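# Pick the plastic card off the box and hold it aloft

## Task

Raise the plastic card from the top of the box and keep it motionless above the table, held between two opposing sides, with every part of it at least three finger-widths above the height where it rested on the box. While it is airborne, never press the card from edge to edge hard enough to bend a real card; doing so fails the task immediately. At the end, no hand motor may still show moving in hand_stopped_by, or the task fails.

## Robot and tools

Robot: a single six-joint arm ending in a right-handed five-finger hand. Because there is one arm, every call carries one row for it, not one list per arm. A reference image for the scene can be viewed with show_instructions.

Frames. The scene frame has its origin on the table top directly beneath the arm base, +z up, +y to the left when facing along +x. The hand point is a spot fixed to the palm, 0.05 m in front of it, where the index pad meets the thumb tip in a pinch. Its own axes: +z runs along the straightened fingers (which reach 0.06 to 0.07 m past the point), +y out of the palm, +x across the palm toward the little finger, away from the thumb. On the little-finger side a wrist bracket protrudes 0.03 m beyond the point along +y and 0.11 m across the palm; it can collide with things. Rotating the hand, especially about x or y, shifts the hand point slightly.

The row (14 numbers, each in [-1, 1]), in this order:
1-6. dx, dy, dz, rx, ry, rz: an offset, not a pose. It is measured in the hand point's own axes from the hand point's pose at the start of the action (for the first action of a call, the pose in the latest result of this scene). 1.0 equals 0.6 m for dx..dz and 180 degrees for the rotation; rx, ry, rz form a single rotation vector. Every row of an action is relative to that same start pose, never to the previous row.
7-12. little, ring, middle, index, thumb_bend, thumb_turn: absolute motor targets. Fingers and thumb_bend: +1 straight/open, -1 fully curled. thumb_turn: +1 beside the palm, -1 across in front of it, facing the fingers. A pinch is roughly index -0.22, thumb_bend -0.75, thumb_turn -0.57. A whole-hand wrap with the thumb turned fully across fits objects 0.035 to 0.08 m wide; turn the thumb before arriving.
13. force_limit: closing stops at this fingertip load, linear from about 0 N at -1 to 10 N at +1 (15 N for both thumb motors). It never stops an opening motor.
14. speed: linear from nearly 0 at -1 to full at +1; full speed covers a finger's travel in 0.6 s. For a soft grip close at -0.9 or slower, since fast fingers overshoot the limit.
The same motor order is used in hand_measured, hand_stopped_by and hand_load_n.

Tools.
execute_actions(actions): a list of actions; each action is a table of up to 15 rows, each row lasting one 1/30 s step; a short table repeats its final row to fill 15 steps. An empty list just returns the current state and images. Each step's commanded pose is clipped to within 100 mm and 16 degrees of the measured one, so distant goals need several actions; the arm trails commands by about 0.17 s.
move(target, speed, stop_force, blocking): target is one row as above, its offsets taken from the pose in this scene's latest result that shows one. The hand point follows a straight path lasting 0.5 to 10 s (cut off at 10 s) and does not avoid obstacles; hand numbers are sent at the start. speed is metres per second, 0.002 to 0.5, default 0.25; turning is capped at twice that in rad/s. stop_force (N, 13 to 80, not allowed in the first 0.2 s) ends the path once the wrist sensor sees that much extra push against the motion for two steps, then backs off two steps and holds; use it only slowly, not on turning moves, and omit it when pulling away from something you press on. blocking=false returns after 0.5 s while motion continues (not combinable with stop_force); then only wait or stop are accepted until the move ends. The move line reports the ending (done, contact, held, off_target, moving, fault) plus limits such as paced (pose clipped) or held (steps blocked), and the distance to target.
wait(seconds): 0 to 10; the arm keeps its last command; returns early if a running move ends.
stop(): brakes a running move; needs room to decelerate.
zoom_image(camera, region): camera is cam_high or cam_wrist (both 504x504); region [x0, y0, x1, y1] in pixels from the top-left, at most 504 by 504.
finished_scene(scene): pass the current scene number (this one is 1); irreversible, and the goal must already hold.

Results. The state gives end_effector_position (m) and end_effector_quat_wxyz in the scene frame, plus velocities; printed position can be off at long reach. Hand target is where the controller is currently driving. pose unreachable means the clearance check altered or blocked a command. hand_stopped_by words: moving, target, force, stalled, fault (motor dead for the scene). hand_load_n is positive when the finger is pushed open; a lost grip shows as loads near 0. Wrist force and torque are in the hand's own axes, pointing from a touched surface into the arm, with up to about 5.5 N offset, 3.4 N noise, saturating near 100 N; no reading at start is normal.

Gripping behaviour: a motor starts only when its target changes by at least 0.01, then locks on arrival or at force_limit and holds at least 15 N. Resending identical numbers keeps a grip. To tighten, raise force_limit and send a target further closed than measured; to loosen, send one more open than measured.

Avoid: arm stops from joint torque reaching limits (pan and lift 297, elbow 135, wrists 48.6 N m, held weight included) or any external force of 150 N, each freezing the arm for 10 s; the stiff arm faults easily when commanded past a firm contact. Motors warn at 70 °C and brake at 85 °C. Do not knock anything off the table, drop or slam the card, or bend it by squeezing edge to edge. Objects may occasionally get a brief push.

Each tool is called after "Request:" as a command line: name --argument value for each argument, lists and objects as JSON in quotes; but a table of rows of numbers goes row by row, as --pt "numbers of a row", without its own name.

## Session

Request:
execute_actions --actions '[]'

Scene clock: 0.00 s.
end_effector_position=(+0.4665, +0.1177, +0.2645) hand_measured=(+1.000, +1.000, +1.000, +1.000, +1.000, +1.000) hand_load_n=(+0.0, +0.0, +0.0, +0.0, +0.0, +0.0) hand_stopped_by=(target, target, target, target, target, target) hand_force_limit=0.00 hand_speed=-0.80 end_effector_quat_wxyz=(+0.050, +0.574, +0.813, +0.087) end_effector_velocity=(-0.000, +0.000, -0.001) end_effector_angular_velocity=(-0.000, +0.002, +0.000)
Joint positions: [-0.208 -1.646  2.192  0.866  1.45  -0.538]
Joint velocities: [ 0.     0.002  0.    -0.     0.    -0.   ]
Motor temperatures (°C, as the motors report them): [20 22 23 29 25 30]
Wrist force (N, on the end effector, along its own x y z axes, offset not removed): no reading
Wrist torque (N m, same axes, about the end effector's origin, offset not removed): no reading
Hand target: +0.466, +0.118, +0.265; +0.050, +0.574, +0.813, +0.087

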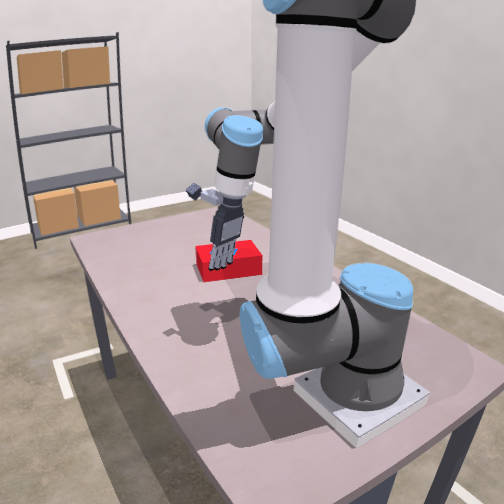

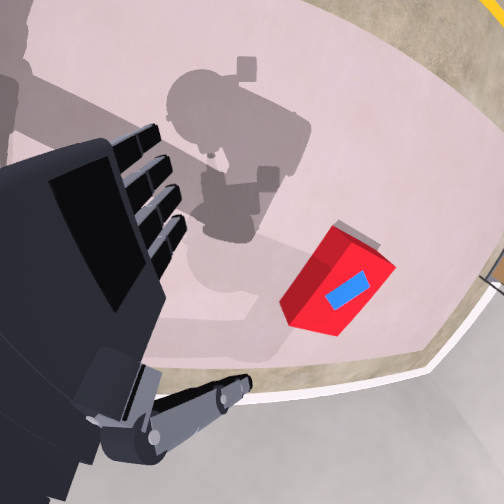

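Request:
move --target '[-0.08,0.25,0.22,0,0,0,-0.8,-0.8,-0.8,-0.8,0.6,-0.8,0.6,0.3]'

Request:
move --target '[0,0,0,0.17,0,0,-0.8,-0.8,-0.8,-0.8,0.6,-0.8,0.6,0.3]'

Scene clock: 2.07 s.
end_effector_position=(+0.6448, +0.1330, +0.1639) hand_measured=(-0.800, -0.800, -0.800, -0.800, +0.600, -0.800) hand_load_n=(+0.0, +0.0, +0.0, +0.0, +0.0, +0.0) hand_stopped_by=(target, target, target, target, target, target) hand_force_limit=0.60 hand_speed=0.30 end_effector_quat_wxyz=(+0.050, +0.574, +0.813, +0.087) end_effector_velocity=(+0.002, +0.000, -0.000) end_effector_angular_velocity=(+0.000, -0.000, -0.000)
Joint positions: [-0.106 -1.247  1.942  0.704  1.466 -0.436]
Joint velocities: [ 0.001  0.003 -0.003 -0.    -0.     0.001]
Motor temperatures (°C, as the motors report them): [20 22 23 29 25 30]
Wrist force (N, on the end effector, along its own x y z axes, offset not removed): [-0.1 -1.9 -3.9]
Wrist torque (N m, same axes, about the end effector's origin, offset not removed): [0.08 0.46 -0.36]
Hand target: +0.645, +0.133, +0.164; +0.050, +0.574, +0.813, +0.087
Off the commanded pose: 0.001 m, 0 deg.
move: done

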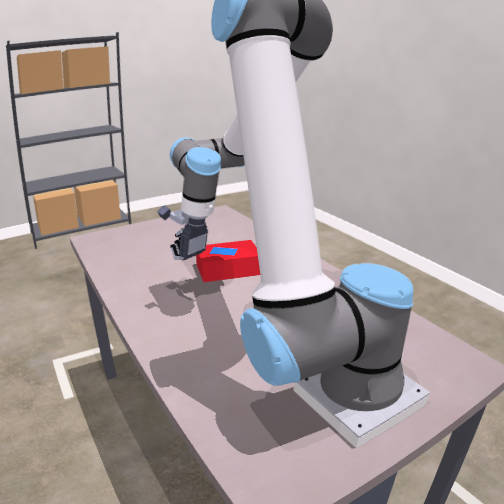

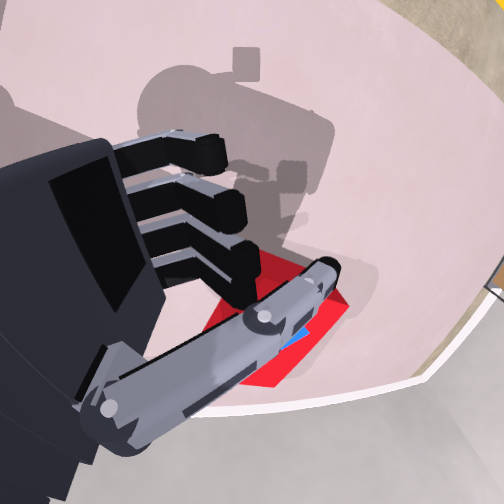

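Scene clock: 3.63 s.
end_effector_position=(+0.6448, +0.1331, +0.1637) hand_measured=(-0.800, -0.800, -0.800, -0.800, +0.600, -0.800) hand_load_n=(+0.0, +0.0, +0.0, +0.0, +0.0, +0.0) hand_stopped_by=(target, target, target, target, target, target) hand_force_limit=0.60 hand_speed=0.30 end_effector_quat_wxyz=(-0.103, +0.567, +0.807, -0.130) end_effector_velocity=(+0.001, -0.001, +0.001) end_effector_angular_velocity=(-0.003, +0.008, -0.001)
Joint positions: [-0.012 -1.02   1.665  1.247  1.666 -0.342]
Joint velocities: [ 0.     0.004 -0.006  0.01   0.003  0.003]
Motor temperatures (°C, as the motors report them): [20 22 23 29 25 30]
Wrist force (N, on the end effector, along its own x y z axes, offset not removed): [-0.9 -0.9 -3.4]
Wrist torque (N m, same axes, about the end effector's origin, offset not removed): [0.21 0.58 -0.34]
Hand target: +0.645, +0.133, +0.164; -0.103, +0.567, +0.807, -0.130
Off the commanded pose: 0.000 m, 0 deg.
move: done

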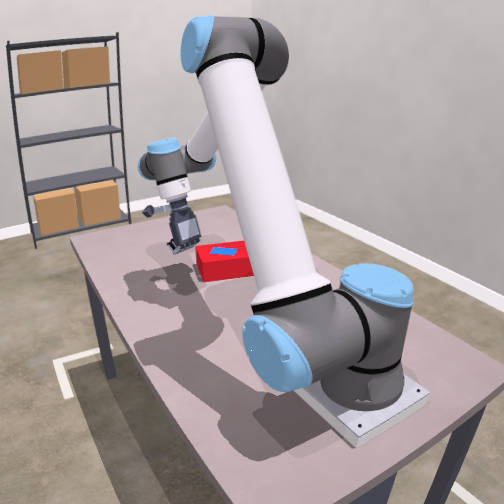

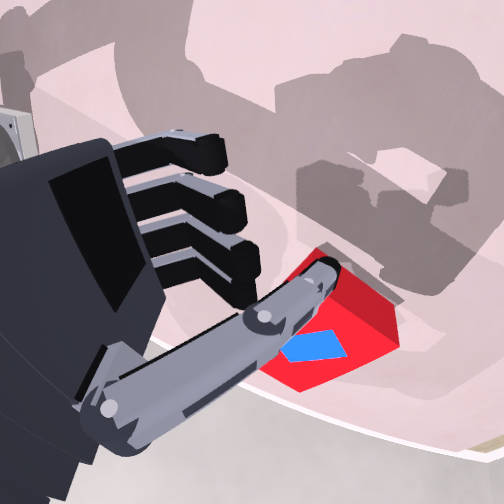

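Request:
move --target '[-0.2,-0.02,0.09,0,0,0,-0.8,-0.8,-0.8,-0.8,0.6,-0.8,0.6,0.3]' --speed 0.12

Scene clock: 5.60 s.
end_effector_position=(+0.6575, +0.0113, +0.1142) hand_measured=(-0.800, -0.800, -0.800, -0.800, +0.600, -0.800) hand_load_n=(+0.0, +0.0, +0.0, +0.0, +0.0, +0.0) hand_stopped_by=(target, target, target, target, target, target) hand_force_limit=0.60 hand_speed=0.30 end_effector_quat_wxyz=(-0.103, +0.567, +0.807, -0.130) end_effector_velocity=(+0.000, -0.002, -0.001) end_effector_angular_velocity=(+0.000, +0.000, -0.000)
Joint positions: [-0.194 -0.979  1.699  1.15   1.722 -0.516]
Joint velocities: [-0.003  0.001  0.    -0.001  0.    -0.003]
Motor temperatures (°C, as the motors report them): [20 22 23 29 25 30]
Wrist force (N, on the end effector, along its own x y z axes, offset not removed): [-0.2 -1.0 -4.3]
Wrist torque (N m, same axes, about the end effector's origin, offset not removed): [0.33 0.60 -0.30]
Hand target: +0.658, +0.011, +0.114; -0.103, +0.567, +0.807, -0.130
Off the commanded pose: 0.000 m, 0 deg.
move: done

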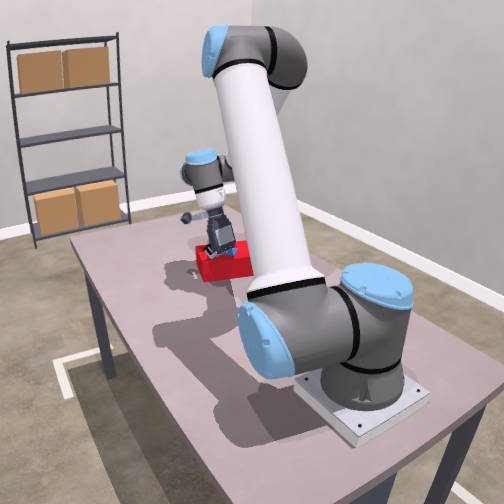

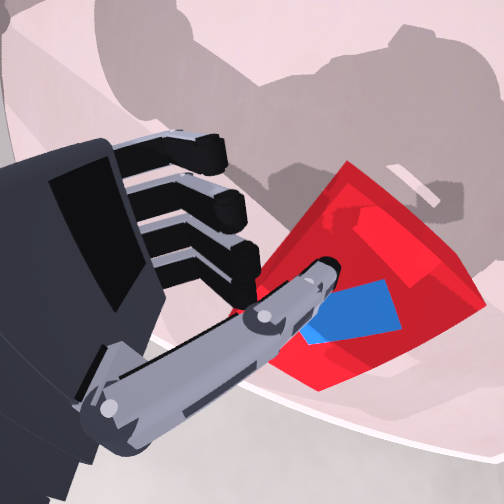

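Request:
move --target '[-0.13,0,0.02,0,0,0,-0.8,-0.8,-0.8,-0.8,0.6,-0.8,0.6,0.3]' --speed 0.1

Request:
move --target '[0,0,0.1,0,0,0,-0.8,-0.8,-0.8,-0.8,0.6,-0.8,0.6,0.3]' --speed 0.006 --stop_force 13

Scene clock: 7.57 s.
end_effector_position=(+0.6800, -0.0632, +0.1013) hand_measured=(-0.800, -0.800, -0.800, -0.800, +0.600, -0.800) hand_load_n=(+0.0, +0.0, +0.0, +0.0, +0.0, +0.0) hand_stopped_by=(target, target, target, target, target, target) hand_force_limit=0.60 hand_speed=0.30 end_effector_quat_wxyz=(-0.103, +0.567, +0.807, -0.130) end_effector_velocity=(+0.000, -0.001, -0.001) end_effector_angular_velocity=(+0.001, +0.002, +0.001)
Joint positions: [-0.294 -0.938  1.652  1.141  1.751 -0.613]
Joint velocities: [-0.001  0.002 -0.001  0.     0.    -0.002]
Motor temperatures (°C, as the motors report them): [20 22 23 29 25 30]
Wrist force (N, on the end effector, along its own x y z axes, offset not removed): [0.2 -3.8 -2.7]
Wrist torque (N m, same axes, about the end effector's origin, offset not removed): [-0.22 0.36 -0.36]
Hand target: +0.680, -0.063, +0.101; -0.103, +0.567, +0.807, -0.130
Off the commanded pose: 0.000 m, 0 deg.
move: done

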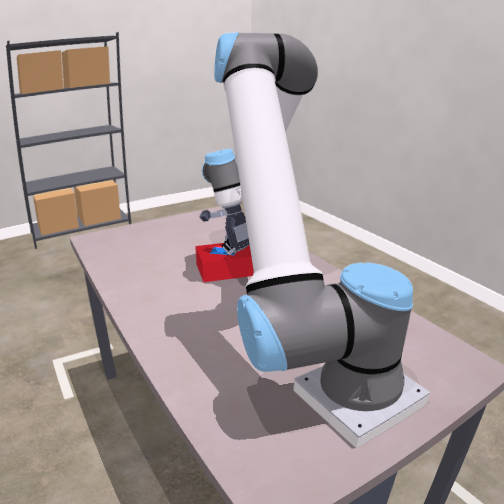

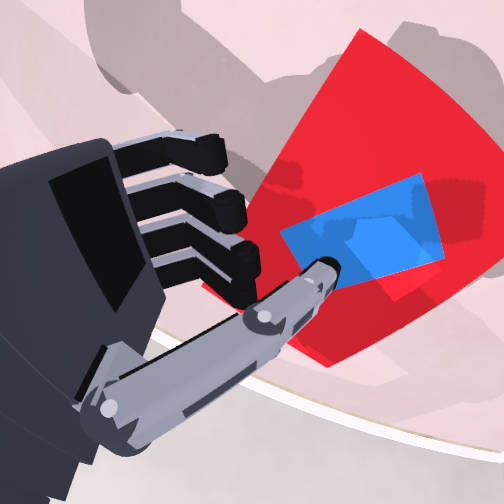

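Scene clock: 13.97 s.
end_effector_position=(+0.6684, -0.0666, +0.0669) hand_measured=(-0.800, -0.800, -0.800, -0.800, +0.604, -0.800) hand_load_n=(+0.0, +0.0, +0.0, +0.0, +6.0, -0.5) hand_stopped_by=(target, target, target, target, target, target) hand_force_limit=0.60 hand_speed=0.30 end_effector_quat_wxyz=(-0.103, +0.567, +0.807, -0.131) end_effector_velocity=(+0.001, +0.000, +0.002) end_effector_angular_velocity=(+0.000, -0.000, +0.001)
Joint positions: [-0.304 -0.915  1.689  1.079  1.754 -0.623]
Joint velocities: [ 0.001 -0.001 -0.002  0.003 -0.    -0.   ]
Motor temperatures (°C, as the motors report them): [20 22 23 29 25 30]
Wrist force (N, on the end effector, along its own x y z axes, offset not removed): [0.0 -10.3 -20.8]
Wrist torque (N m, same axes, about the end effector's origin, offset not removed): [-0.66 0.68 -0.27]
Hand target: +0.669, -0.067, +0.067; -0.103, +0.567, +0.807, -0.130
Off the commanded pose: 0.024 m, 0 deg.
move: contact

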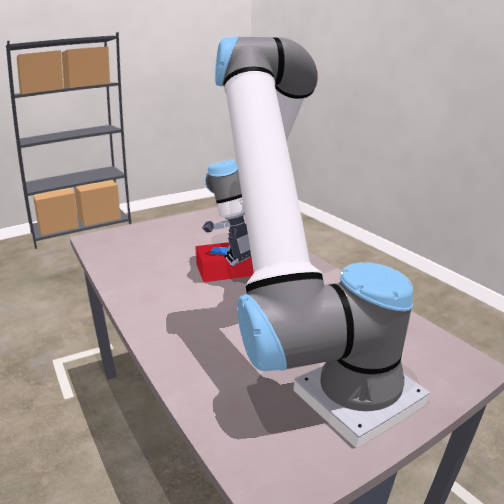

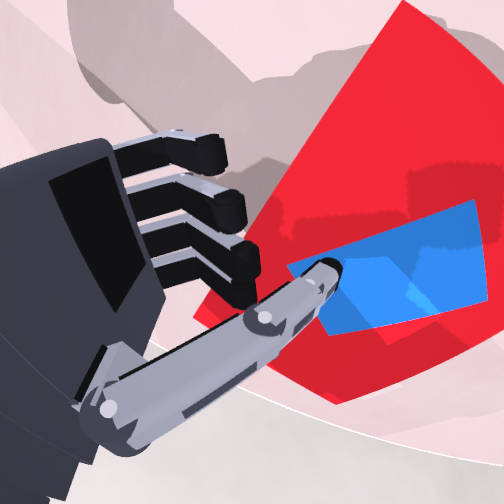

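Request:
move --target '[0,-0.075,0.035,0,0,0,-0.8,-0.8,-0.8,-0.8,0.6,-0.8,0.6,0.3]' --speed 0.015

Scene clock: 18.07 s.
end_effector_position=(+0.6220, -0.0832, +0.0619) hand_measured=(-0.800, -0.800, -0.800, -0.800, +0.754, -0.800) hand_load_n=(+0.0, +0.0, +0.0, +0.0, +33.0, -1.0) hand_stopped_by=(target, target, target, target, target, target) hand_force_limit=0.60 hand_speed=0.30 end_effector_quat_wxyz=(-0.103, +0.567, +0.807, -0.131) end_effector_velocity=(-0.001, -0.001, -0.000) end_effector_angular_velocity=(-0.000, -0.000, -0.001)
Joint positions: [-0.351 -0.964  1.792  1.015  1.767 -0.669]
Joint velocities: [-0.002 -0.001  0.002 -0.001  0.    -0.001]
Motor temperatures (°C, as the motors report them): [20 22 23 29 25 30]
Wrist force (N, on the end effector, along its own x y z axes, offset not removed): [0.3 -9.3 -49.7]
Wrist torque (N m, same axes, about the end effector's origin, offset not removed): [-2.23 0.66 -0.34]
Hand target: +0.622, -0.083, +0.062; -0.103, +0.567, +0.807, -0.131
Off the commanded pose: 0.000 m, 0 deg.
move: done

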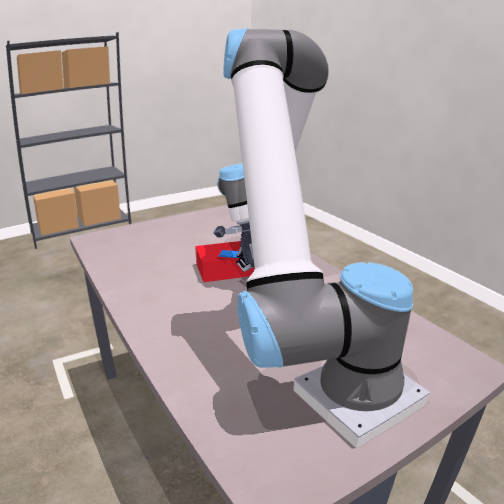

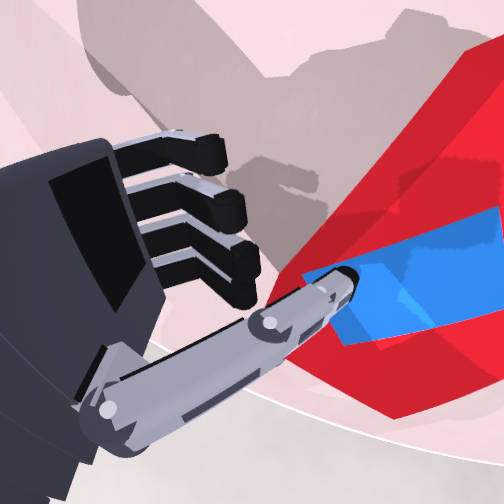

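Request:
move --target '[0,-0.055,0.02,0,0,0,-0.8,-0.8,-0.8,-0.8,0.6,-0.8,0.6,0.3]' --speed 0.015

Scene clock: 21.13 s.
end_effector_position=(+0.5890, -0.0951, +0.0614) hand_measured=(-0.800, -0.800, -0.800, -0.800, +0.734, -0.800) hand_load_n=(+0.0, +0.0, +0.0, +0.0, +0.0, +0.0) hand_stopped_by=(target, target, target, target, target, target) hand_force_limit=0.60 hand_speed=0.30 end_effector_quat_wxyz=(-0.103, +0.567, +0.807, -0.131) end_effector_velocity=(-0.002, -0.000, +0.000) end_effector_angular_velocity=(-0.000, -0.001, +0.000)
Joint positions: [-0.389 -1.001  1.862  0.975  1.778 -0.706]
Joint velocities: [-0.002 -0.003  0.004 -0.002  0.    -0.002]
Motor temperatures (°C, as the motors report them): [20 22 23 29 25 30]
Wrist force (N, on the end effector, along its own x y z axes, offset not removed): [0.9 -3.3 -2.4]
Wrist torque (N m, same axes, about the end effector's origin, offset not removed): [-0.14 0.34 -0.22]
Hand target: +0.589, -0.095, +0.061; -0.103, +0.567, +0.807, -0.131
Off the commanded pose: 0.000 m, 0 deg.
move: done

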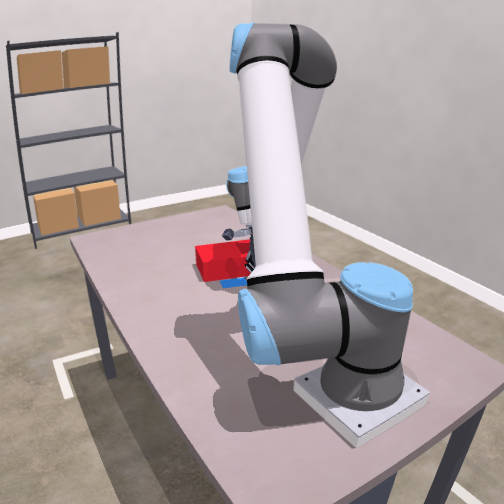

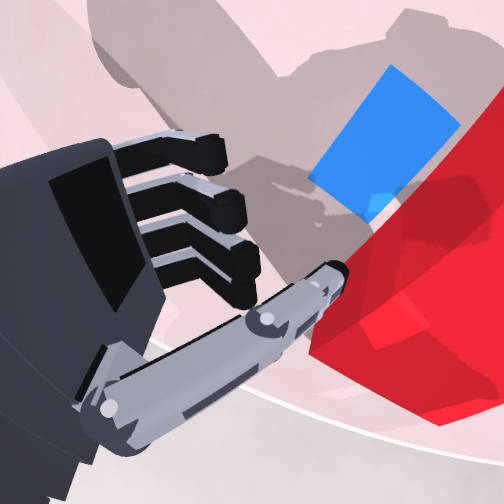

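Request:
move --target '[0,-0.03,-0.15,-0.17,0,0,-0.8,-0.8,-0.8,-0.8,0.6,-0.8,0.6,0.3]' --speed 0.15

Request:
move --target '[0.25,0,0,0,0,-0.38,-0.8,-0.8,-0.8,-0.8,0.6,-0.8,0.6,0.3]'

Request:
move --target '[0,0,0,0.17,0,0,-0.8,-0.8,-0.8,-0.8,0.6,-0.8,0.6,0.3]'

Scene clock: 24.90 s.
end_effector_position=(+0.6014, -0.0927, +0.1522) hand_measured=(-0.800, -0.800, -0.800, -0.800, +0.734, -0.800) hand_load_n=(+0.0, +0.0, +0.0, +0.0, +0.0, +0.0) hand_stopped_by=(target, target, target, target, target, target) hand_force_limit=0.60 hand_speed=0.30 end_effector_quat_wxyz=(+0.050, +0.574, +0.813, +0.086) end_effector_velocity=(+0.001, +0.000, +0.001) end_effector_angular_velocity=(+0.003, -0.009, +0.000)
Joint positions: [-0.572 -1.286  2.044  0.707  1.403 -0.902]
Joint velocities: [-0.003 -0.004  0.003 -0.004 -0.008 -0.003]
Motor temperatures (°C, as the motors report them): [20 22 23 29 25 30]
Wrist force (N, on the end effector, along its own x y z axes, offset not removed): [2.7 -3.4 -4.4]
Wrist torque (N m, same axes, about the end effector's origin, offset not removed): [0.00 0.16 -0.25]
Hand target: +0.601, -0.093, +0.152; +0.050, +0.574, +0.813, +0.087
Off the commanded pose: 0.000 m, 0 deg.
move: done

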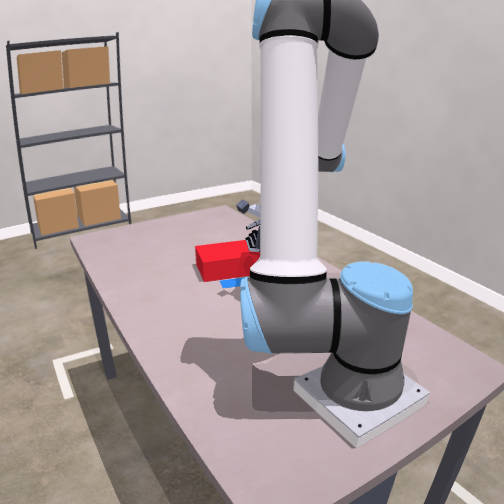

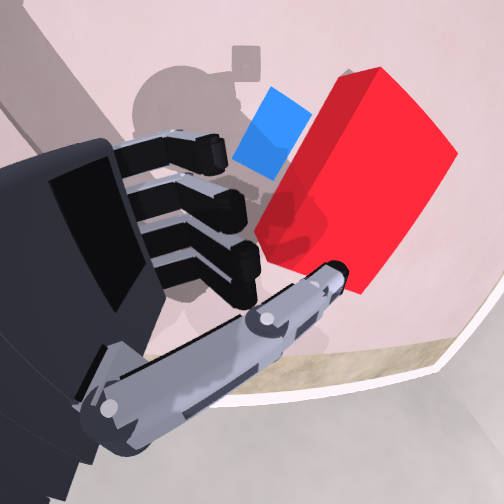

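Scene clock: 27.77 s.
end_effector_position=(+0.5510, +0.0485, +0.1552) hand_measured=(-0.800, -0.800, -0.800, -0.800, +0.734, -0.800) hand_load_n=(+0.0, +0.0, +0.0, +0.0, +0.0, +0.0) hand_stopped_by=(target, target, target, target, target, target) hand_force_limit=0.60 hand_speed=0.30 end_effector_quat_wxyz=(+0.090, +0.018, +0.995, +0.044) end_effector_velocity=(-0.000, +0.001, -0.000) end_effector_angular_velocity=(-0.001, +0.000, +0.009)
Joint positions: [-0.449 -1.333  2.094  0.683  1.416 -1.971]
Joint velocities: [ 0.001  0.001 -0.001  0.001 -0.    -0.008]
Motor temperatures (°C, as the motors report them): [20 22 23 29 25 30]
Wrist force (N, on the end effector, along its own x y z axes, offset not removed): [-1.2 -1.6 -3.3]
Wrist torque (N m, same axes, about the end effector's origin, offset not removed): [0.12 0.76 -0.36]
Hand target: +0.551, +0.049, +0.155; +0.090, +0.018, +0.995, +0.044
Off the commanded pose: 0.000 m, 0 deg.
move: done

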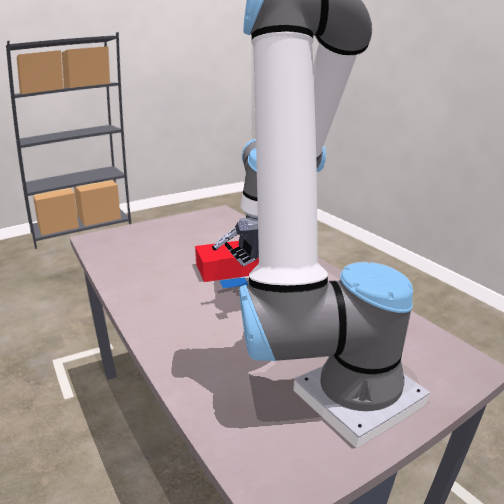

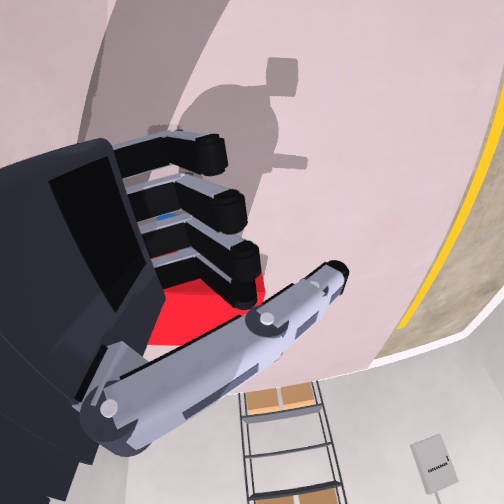

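Scene clock: 29.33 s.
end_effector_position=(+0.5512, +0.0487, +0.1556) hand_measured=(-0.800, -0.800, -0.800, -0.800, +0.734, -0.800) hand_load_n=(+0.0, +0.0, +0.0, +0.0, +0.0, +0.0) hand_stopped_by=(target, target, target, target, target, target) hand_force_limit=0.60 hand_speed=0.30 end_effector_quat_wxyz=(+0.083, +0.042, +0.971, -0.220) end_effector_velocity=(+0.000, -0.000, +0.000) end_effector_angular_velocity=(-0.010, +0.001, -0.003)
Joint positions: [-0.136 -1.334  2.052  0.634  1.992 -1.667]
Joint velocities: [ 0.006  0.003 -0.003  0.002  0.012  0.008]
Motor temperatures (°C, as the motors report them): [20 22 23 29 25 30]
Wrist force (N, on the end effector, along its own x y z axes, offset not removed): [3.0 -2.0 -4.8]
Wrist torque (N m, same axes, about the end effector's origin, offset not removed): [0.10 0.12 -0.08]
Hand target: +0.551, +0.049, +0.156; +0.083, +0.042, +0.971, -0.220
Off the commanded pose: 0.001 m, 0 deg.
move: done

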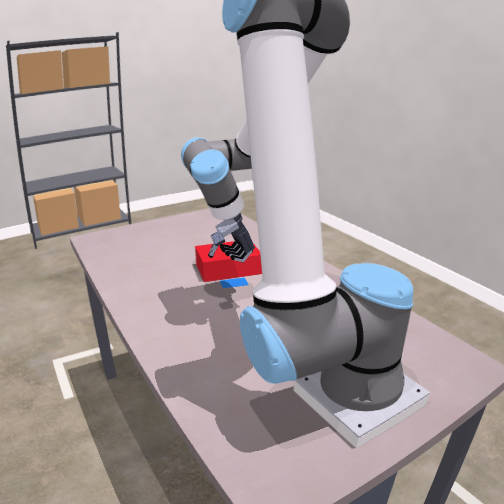

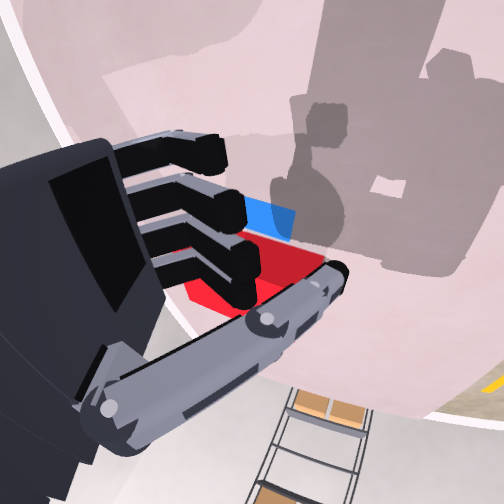

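Request:
move --target '[0.08,-0.03,0.14,0,0,0,-0.8,-0.8,-0.8,-0.8,0.6,-0.8,0.6,0.3]' --speed 0.08

Scene clock: 31.87 s.
end_effector_position=(+0.5138, -0.0018, +0.0800) hand_measured=(-0.800, -0.800, -0.800, -0.800, +0.734, -0.800) hand_load_n=(+0.0, +0.0, +0.0, +0.0, +0.0, +0.0) hand_stopped_by=(target, target, target, target, target, target) hand_force_limit=0.60 hand_speed=0.30 end_effector_quat_wxyz=(+0.083, +0.042, +0.971, -0.220) end_effector_velocity=(-0.001, -0.001, -0.001) end_effector_angular_velocity=(+0.000, -0.000, -0.000)
Joint positions: [-0.267 -1.307  2.189  0.415  1.961 -1.806]
Joint velocities: [-0.004  0.     0.003 -0.005 -0.001 -0.004]
Motor temperatures (°C, as the motors report them): [20 22 23 29 25 30]
Wrist force (N, on the end effector, along its own x y z axes, offset not removed): [-1.7 -3.4 -7.3]
Wrist torque (N m, same axes, about the end effector's origin, offset not removed): [0.08 0.88 -0.39]
Hand target: +0.514, -0.002, +0.080; +0.083, +0.042, +0.971, -0.220
Off the commanded pose: 0.000 m, 0 deg.
move: done

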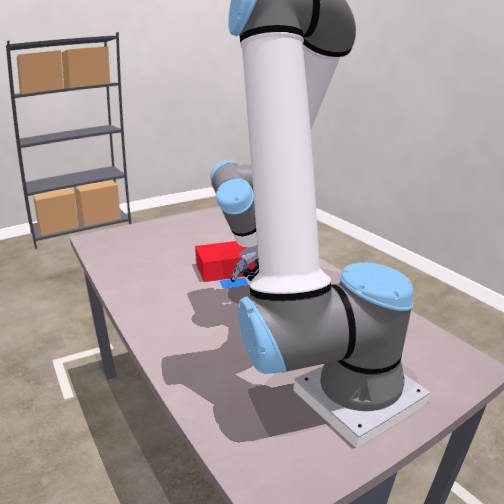

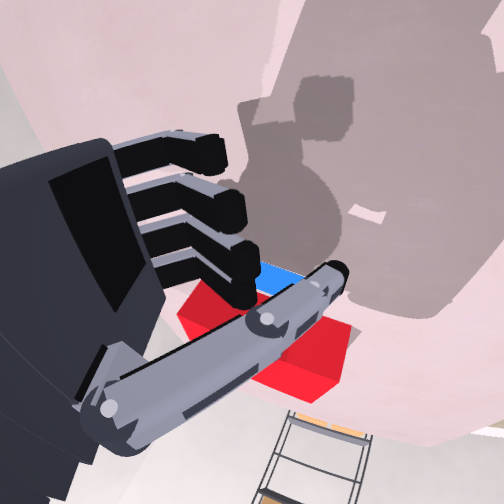

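Request:
move --target '[0.05,-0.03,-0.012,0,0,0,-0.8,-0.8,-0.8,-0.8,0.6,-0.8,0.6,0.3]' --speed 0.05

Request:
move --target '[0,0,0.14,0,0,0,-0.8,-0.8,-0.8,-0.8,0.6,-0.8,0.6,0.3]' --speed 0.008 --stop_force 13

Scene clock: 37.13 s.
end_effector_position=(+0.4813, -0.0136, +0.0886) hand_measured=(-0.800, -0.800, -0.800, -0.800, +0.734, -0.800) hand_load_n=(+0.0, +0.0, +0.0, +0.0, +0.0, +0.0) hand_stopped_by=(target, target, target, target, target, target) hand_force_limit=0.60 hand_speed=0.30 end_effector_quat_wxyz=(+0.083, +0.042, +0.971, -0.220) end_effector_velocity=(-0.002, +0.000, +0.001) end_effector_angular_velocity=(+0.000, +0.000, +0.002)
Joint positions: [-0.32  -1.373  2.251  0.399  1.946 -1.861]
Joint velocities: [-0.002 -0.004  0.004 -0.001 -0.001 -0.004]
Motor temperatures (°C, as the motors report them): [20 22 23 29 25 30]
Wrist force (N, on the end effector, along its own x y z axes, offset not removed): [0.8 0.0 -4.7]
Wrist torque (N m, same axes, about the end effector's origin, offset not removed): [0.47 0.38 -0.18]
Hand target: +0.481, -0.014, +0.089; +0.083, +0.042, +0.971, -0.220
Off the commanded pose: 0.000 m, 0 deg.
move: done

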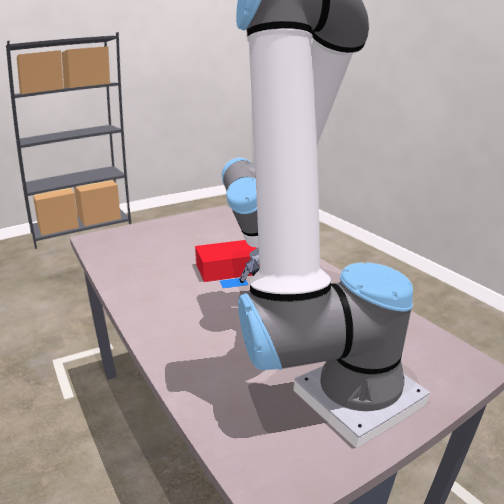

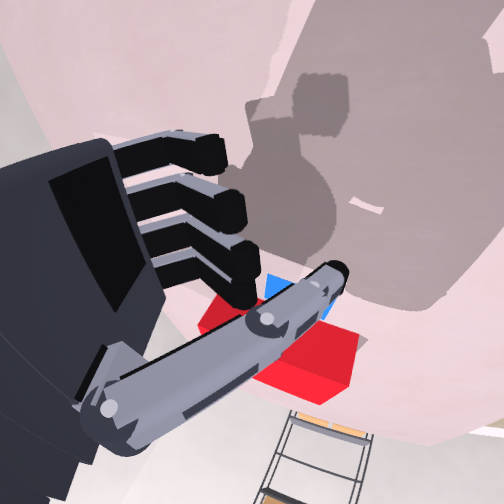

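Scene clock: 47.33 s.
end_effector_position=(+0.4925, -0.0482, +0.0174) hand_measured=(-0.800, -0.800, -0.800, -0.800, +0.734, -0.800) hand_load_n=(+0.0, +0.0, +0.0, +0.0, +0.0, +0.0) hand_stopped_by=(target, target, target, target, target, target) hand_force_limit=0.60 hand_speed=0.30 end_effector_quat_wxyz=(+0.082, +0.042, +0.971, -0.220) end_effector_velocity=(+0.001, -0.001, -0.001) end_effector_angular_velocity=(-0.000, -0.001, -0.001)
Joint positions: [-0.396 -1.246  2.268  0.227  1.924 -1.938]
Joint velocities: [-0.002  0.002 -0.    -0.003 -0.001 -0.001]
Motor temperatures (°C, as the motors report them): [20 22 23 29 25 30]
Wrist force (N, on the end effector, along its own x y z axes, offset not removed): [0.6 -3.1 -4.1]
Wrist torque (N m, same axes, about the end effector's origin, offset not removed): [0.05 0.40 -0.33]
Hand target: +0.493, -0.048, +0.017; +0.082, +0.042, +0.971, -0.220
Off the commanded pose: 0.004 m, 0 deg.
move: off_target (path cut at 10 s)

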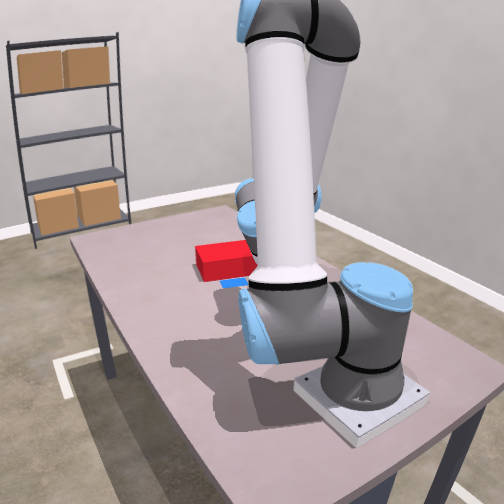

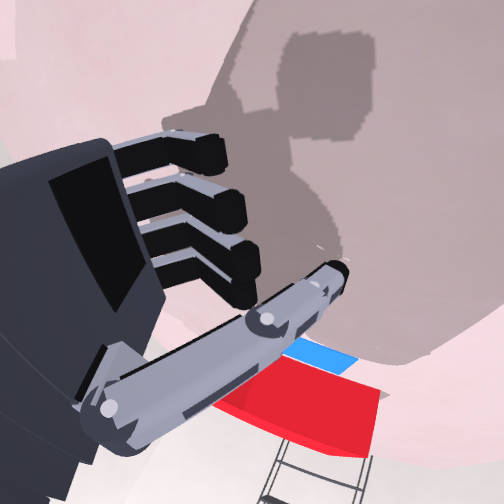

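Request:
move --target '[-0.085,0,-0.012,0,0,0,-0.8,-0.8,-0.8,-0.8,0.6,-0.8,0.6,0.3]' --speed 0.03 --stop_force 15

Request:
move --target '[0,0,0.04,0,0,0,-0.8,-0.8,-0.8,-0.8,0.6,-0.8,0.6,0.3]' --speed 0.005 --stop_force 13

Scene clock: 50.03 s.
end_effector_position=(+0.5416, -0.0472, +0.0328) hand_measured=(-0.800, -0.800, -0.800, -0.800, +0.734, -0.800) hand_load_n=(+0.0, +0.0, +0.0, +0.0, +0.0, +0.0) hand_stopped_by=(target, target, target, target, target, target) hand_force_limit=0.60 hand_speed=0.30 end_effector_quat_wxyz=(+0.083, +0.042, +0.971, -0.220) end_effector_velocity=(+0.002, +0.001, +0.001) end_effector_angular_velocity=(-0.000, -0.000, +0.001)
Joint positions: [-0.35  -1.208  2.163  0.311  1.938 -1.891]
Joint velocities: [ 0.003  0.001 -0.003  0.003  0.     0.001]
Motor temperatures (°C, as the motors report them): [20 22 23 29 25 30]
Wrist force (N, on the end effector, along its own x y z axes, offset not removed): [-1.8 -1.9 -2.7]
Wrist torque (N m, same axes, about the end effector's origin, offset not removed): [0.07 0.72 -0.40]
Hand target: +0.542, -0.047, +0.033; +0.083, +0.042, +0.971, -0.220
Off the commanded pose: 0.000 m, 0 deg.
move: done

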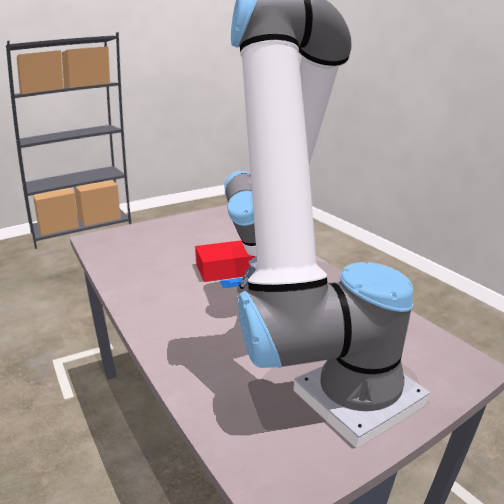

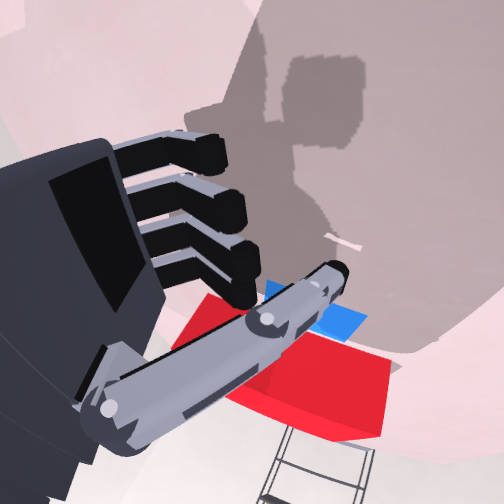

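Scene clock: 55.07 s.
end_effector_position=(+0.5449, -0.0576, +0.0115) hand_measured=(-0.800, -0.800, -0.800, -0.800, +0.734, -0.800) hand_load_n=(+0.0, +0.0, +0.0, +0.0, +0.0, +0.0) hand_stopped_by=(target, target, target, target, target, target) hand_force_limit=0.60 hand_speed=0.30 end_effector_quat_wxyz=(+0.083, +0.042, +0.971, -0.220) end_effector_velocity=(+0.000, +0.000, -0.000) end_effector_angular_velocity=(-0.000, -0.001, +0.001)
Joint positions: [-0.37  -1.171  2.164  0.267  1.932 -1.911]
Joint velocities: [ 0.     0.     0.    -0.002 -0.    -0.001]
Motor temperatures (°C, as the motors report them): [20 22 23 29 25 30]
Wrist force (N, on the end effector, along its own x y z axes, offset not removed): [-0.4 -3.5 -2.9]
Wrist torque (N m, same axes, about the end effector's origin, offset not removed): [-0.14 0.49 -0.29]
Hand target: +0.545, -0.058, +0.011; +0.083, +0.042, +0.971, -0.220
Off the commanded pose: 0.000 m, 0 deg.
move: done

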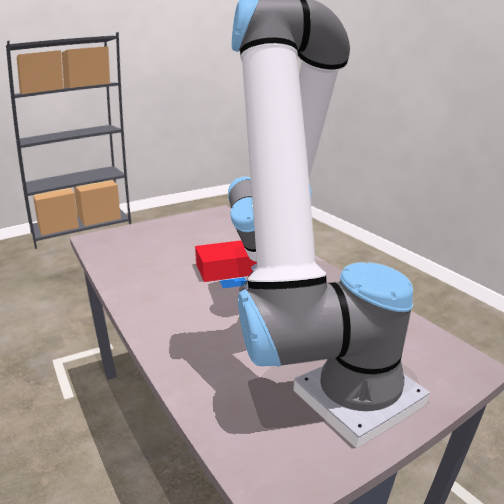

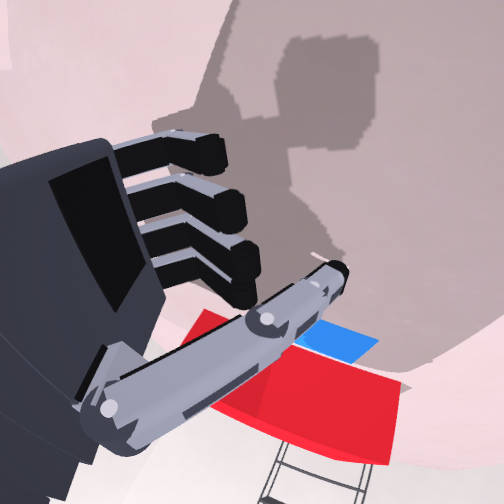

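Request:
move --target '[-0.1,0.02,-0.022,0,0,0,-0.8,-0.8,-0.8,-0.8,0.6,-0.8,0.6,0.3]' --speed 0.02

Request:
move --target '[0,0,0.04,0,0,0,-0.8,-0.8,-0.8,-0.8,0.6,-0.8,0.6,0.3]' --speed 0.005 --stop_force 13

Scene clock: 60.60 s.
end_effector_position=(+0.6033, -0.0436, +0.0287) hand_measured=(-0.800, -0.800, -0.800, -0.800, +0.734, -0.800) hand_load_n=(+0.0, +0.0, +0.0, +0.0, +0.0, +0.0) hand_stopped_by=(target, target, target, target, target, target) hand_force_limit=0.60 hand_speed=0.30 end_effector_quat_wxyz=(+0.083, +0.042, +0.971, -0.220) end_effector_velocity=(+0.002, +0.000, +0.001) end_effector_angular_velocity=(-0.000, -0.001, +0.000)
Joint positions: [-0.301 -1.124  2.037  0.371  1.952 -1.84 ]
Joint velocities: [ 0.001 -0.    -0.004  0.003  0.     0.002]
Motor temperatures (°C, as the motors report them): [20 22 23 29 25 30]
Wrist force (N, on the end effector, along its own x y z axes, offset not removed): [0.2 -1.5 -1.8]
Wrist torque (N m, same axes, about the end effector's origin, offset not removed): [0.06 0.46 -0.31]
Hand target: +0.603, -0.044, +0.029; +0.083, +0.042, +0.971, -0.220
Off the commanded pose: 0.000 m, 0 deg.
move: done

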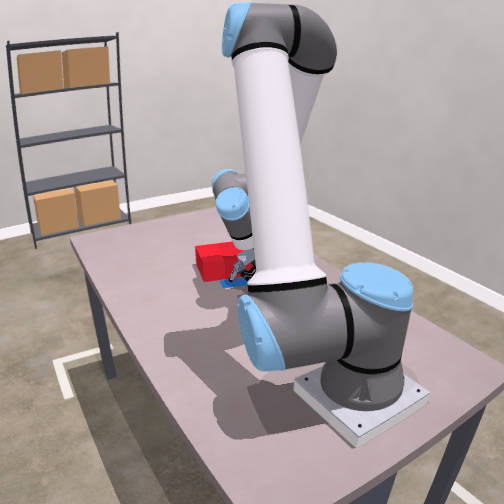

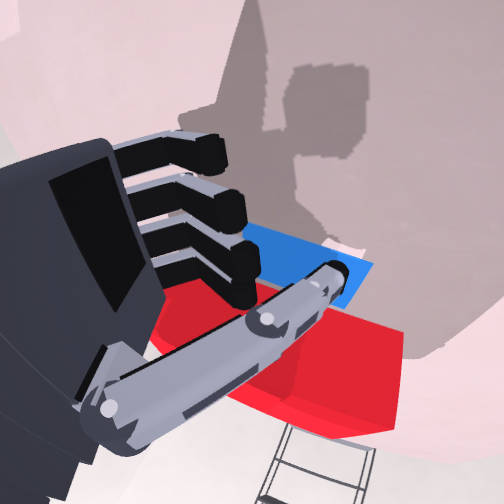

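Scene clock: 65.63 s.
end_effector_position=(+0.6067, -0.0540, +0.0074) hand_measured=(-0.800, -0.800, -0.800, -0.800, +0.734, -0.800) hand_load_n=(+0.0, +0.0, +0.0, +0.0, +0.0, +0.0) hand_stopped_by=(target, target, target, target, target, target) hand_force_limit=0.60 hand_speed=0.30 end_effector_quat_wxyz=(+0.083, +0.042, +0.971, -0.220) end_effector_velocity=(-0.001, +0.000, -0.002) end_effector_angular_velocity=(+0.001, +0.003, +0.000)
Joint positions: [-0.318 -1.09   2.037  0.331  1.947 -1.859]
Joint velocities: [-0.     0.004  0.    -0.001 -0.    -0.001]
Motor temperatures (°C, as the motors report them): [20 22 23 29 25 30]
Wrist force (N, on the end effector, along its own x y z axes, offset not removed): [0.7 -2.1 -4.0]
Wrist torque (N m, same axes, about the end effector's origin, offset not removed): [0.13 0.46 -0.28]
Hand target: +0.607, -0.054, +0.007; +0.083, +0.042, +0.971, -0.220
Off the commanded pose: 0.000 m, 0 deg.
move: done

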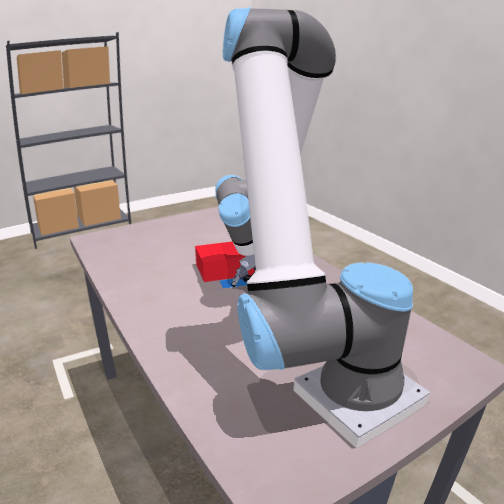

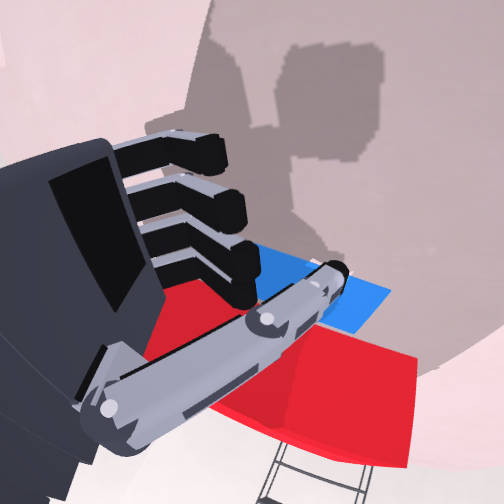

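Shifting another 1 cm onto the card and pressing down.

Request:
move --target '[-0.03,0.01,-0.005,0,0,0,-0.8,-0.8,-0.8,-0.8,0.6,-0.8,0.6,0.3]' --speed 0.02

Request:
move --target '[0,0,0.04,0,0,0,-0.8,-0.8,-0.8,-0.8,0.6,-0.8,0.6,0.3]' --speed 0.004 --stop_force 13

Scene clock: 67.63 s.
end_effector_position=(+0.6245, -0.0481, +0.0107) hand_measured=(-0.800, -0.800, -0.800, -0.800, +0.734, -0.800) hand_load_n=(+0.0, +0.0, +0.0, +0.0, +0.0, +0.0) hand_stopped_by=(target, target, target, target, target, target) hand_force_limit=0.60 hand_speed=0.30 end_effector_quat_wxyz=(+0.083, +0.042, +0.971, -0.220) end_effector_velocity=(+0.002, +0.002, -0.000) end_effector_angular_velocity=(+0.000, +0.001, +0.001)
Joint positions: [-0.297 -1.073  1.998  0.361  1.953 -1.837]
Joint velocities: [ 0.004  0.003 -0.005  0.004  0.001  0.002]
Motor temperatures (°C, as the motors report them): [20 22 23 29 25 30]
Wrist force (N, on the end effector, along its own x y z axes, offset not removed): [0.6 0.9 -2.3]
Wrist torque (N m, same axes, about the end effector's origin, offset not removed): [0.40 0.41 -0.13]
Hand target: +0.625, -0.048, +0.011; +0.083, +0.042, +0.971, -0.220
Off the commanded pose: 0.000 m, 0 deg.
move: done

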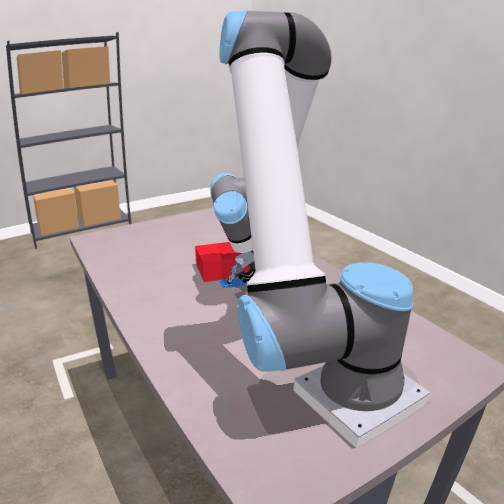

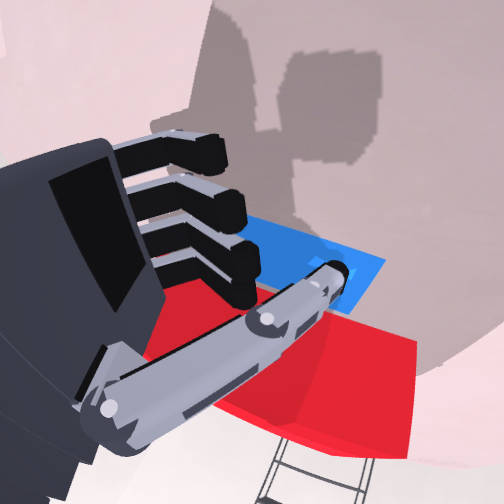

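Scene clock: 69.83 s.
end_effector_position=(+0.6255, -0.0513, +0.0041) hand_measured=(-0.800, -0.800, -0.800, -0.800, +0.734, -0.800) hand_load_n=(-6.5, +0.0, +0.0, +0.0, +0.0, +0.0) hand_stopped_by=(target, target, target, target, target, target) hand_force_limit=0.60 hand_speed=0.30 end_effector_quat_wxyz=(+0.083, +0.042, +0.971, -0.220) end_effector_velocity=(-0.001, +0.000, +0.000) end_effector_angular_velocity=(+0.000, +0.002, +0.000)
Joint positions: [-0.302 -1.063  1.998  0.349  1.951 -1.842]
Joint velocities: [ 0.    -0.001  0.     0.002 -0.    -0.   ]
Motor temperatures (°C, as the motors report them): [20 22 23 29 25 30]
Wrist force (N, on the end effector, along its own x y z axes, offset not removed): [3.7 -2.6 -18.8]
Wrist torque (N m, same axes, about the end effector's origin, offset not removed): [0.39 1.41 -0.20]
Hand target: +0.625, -0.051, +0.004; +0.083, +0.042, +0.971, -0.220
Off the commanded pose: 0.017 m, 0 deg.
move: contact

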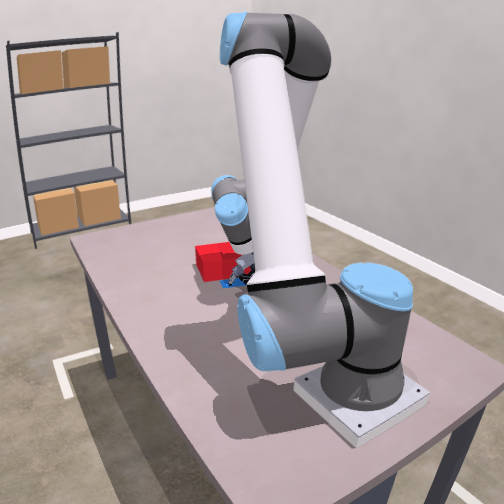

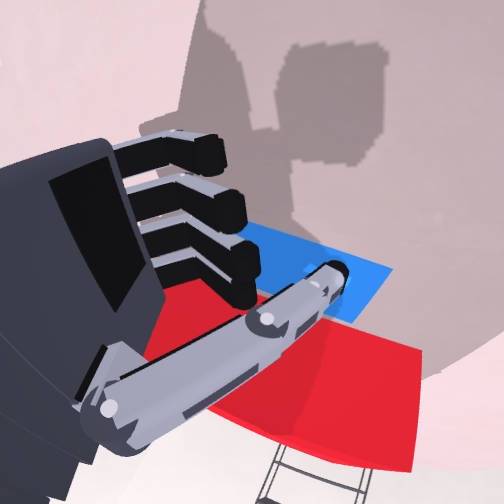

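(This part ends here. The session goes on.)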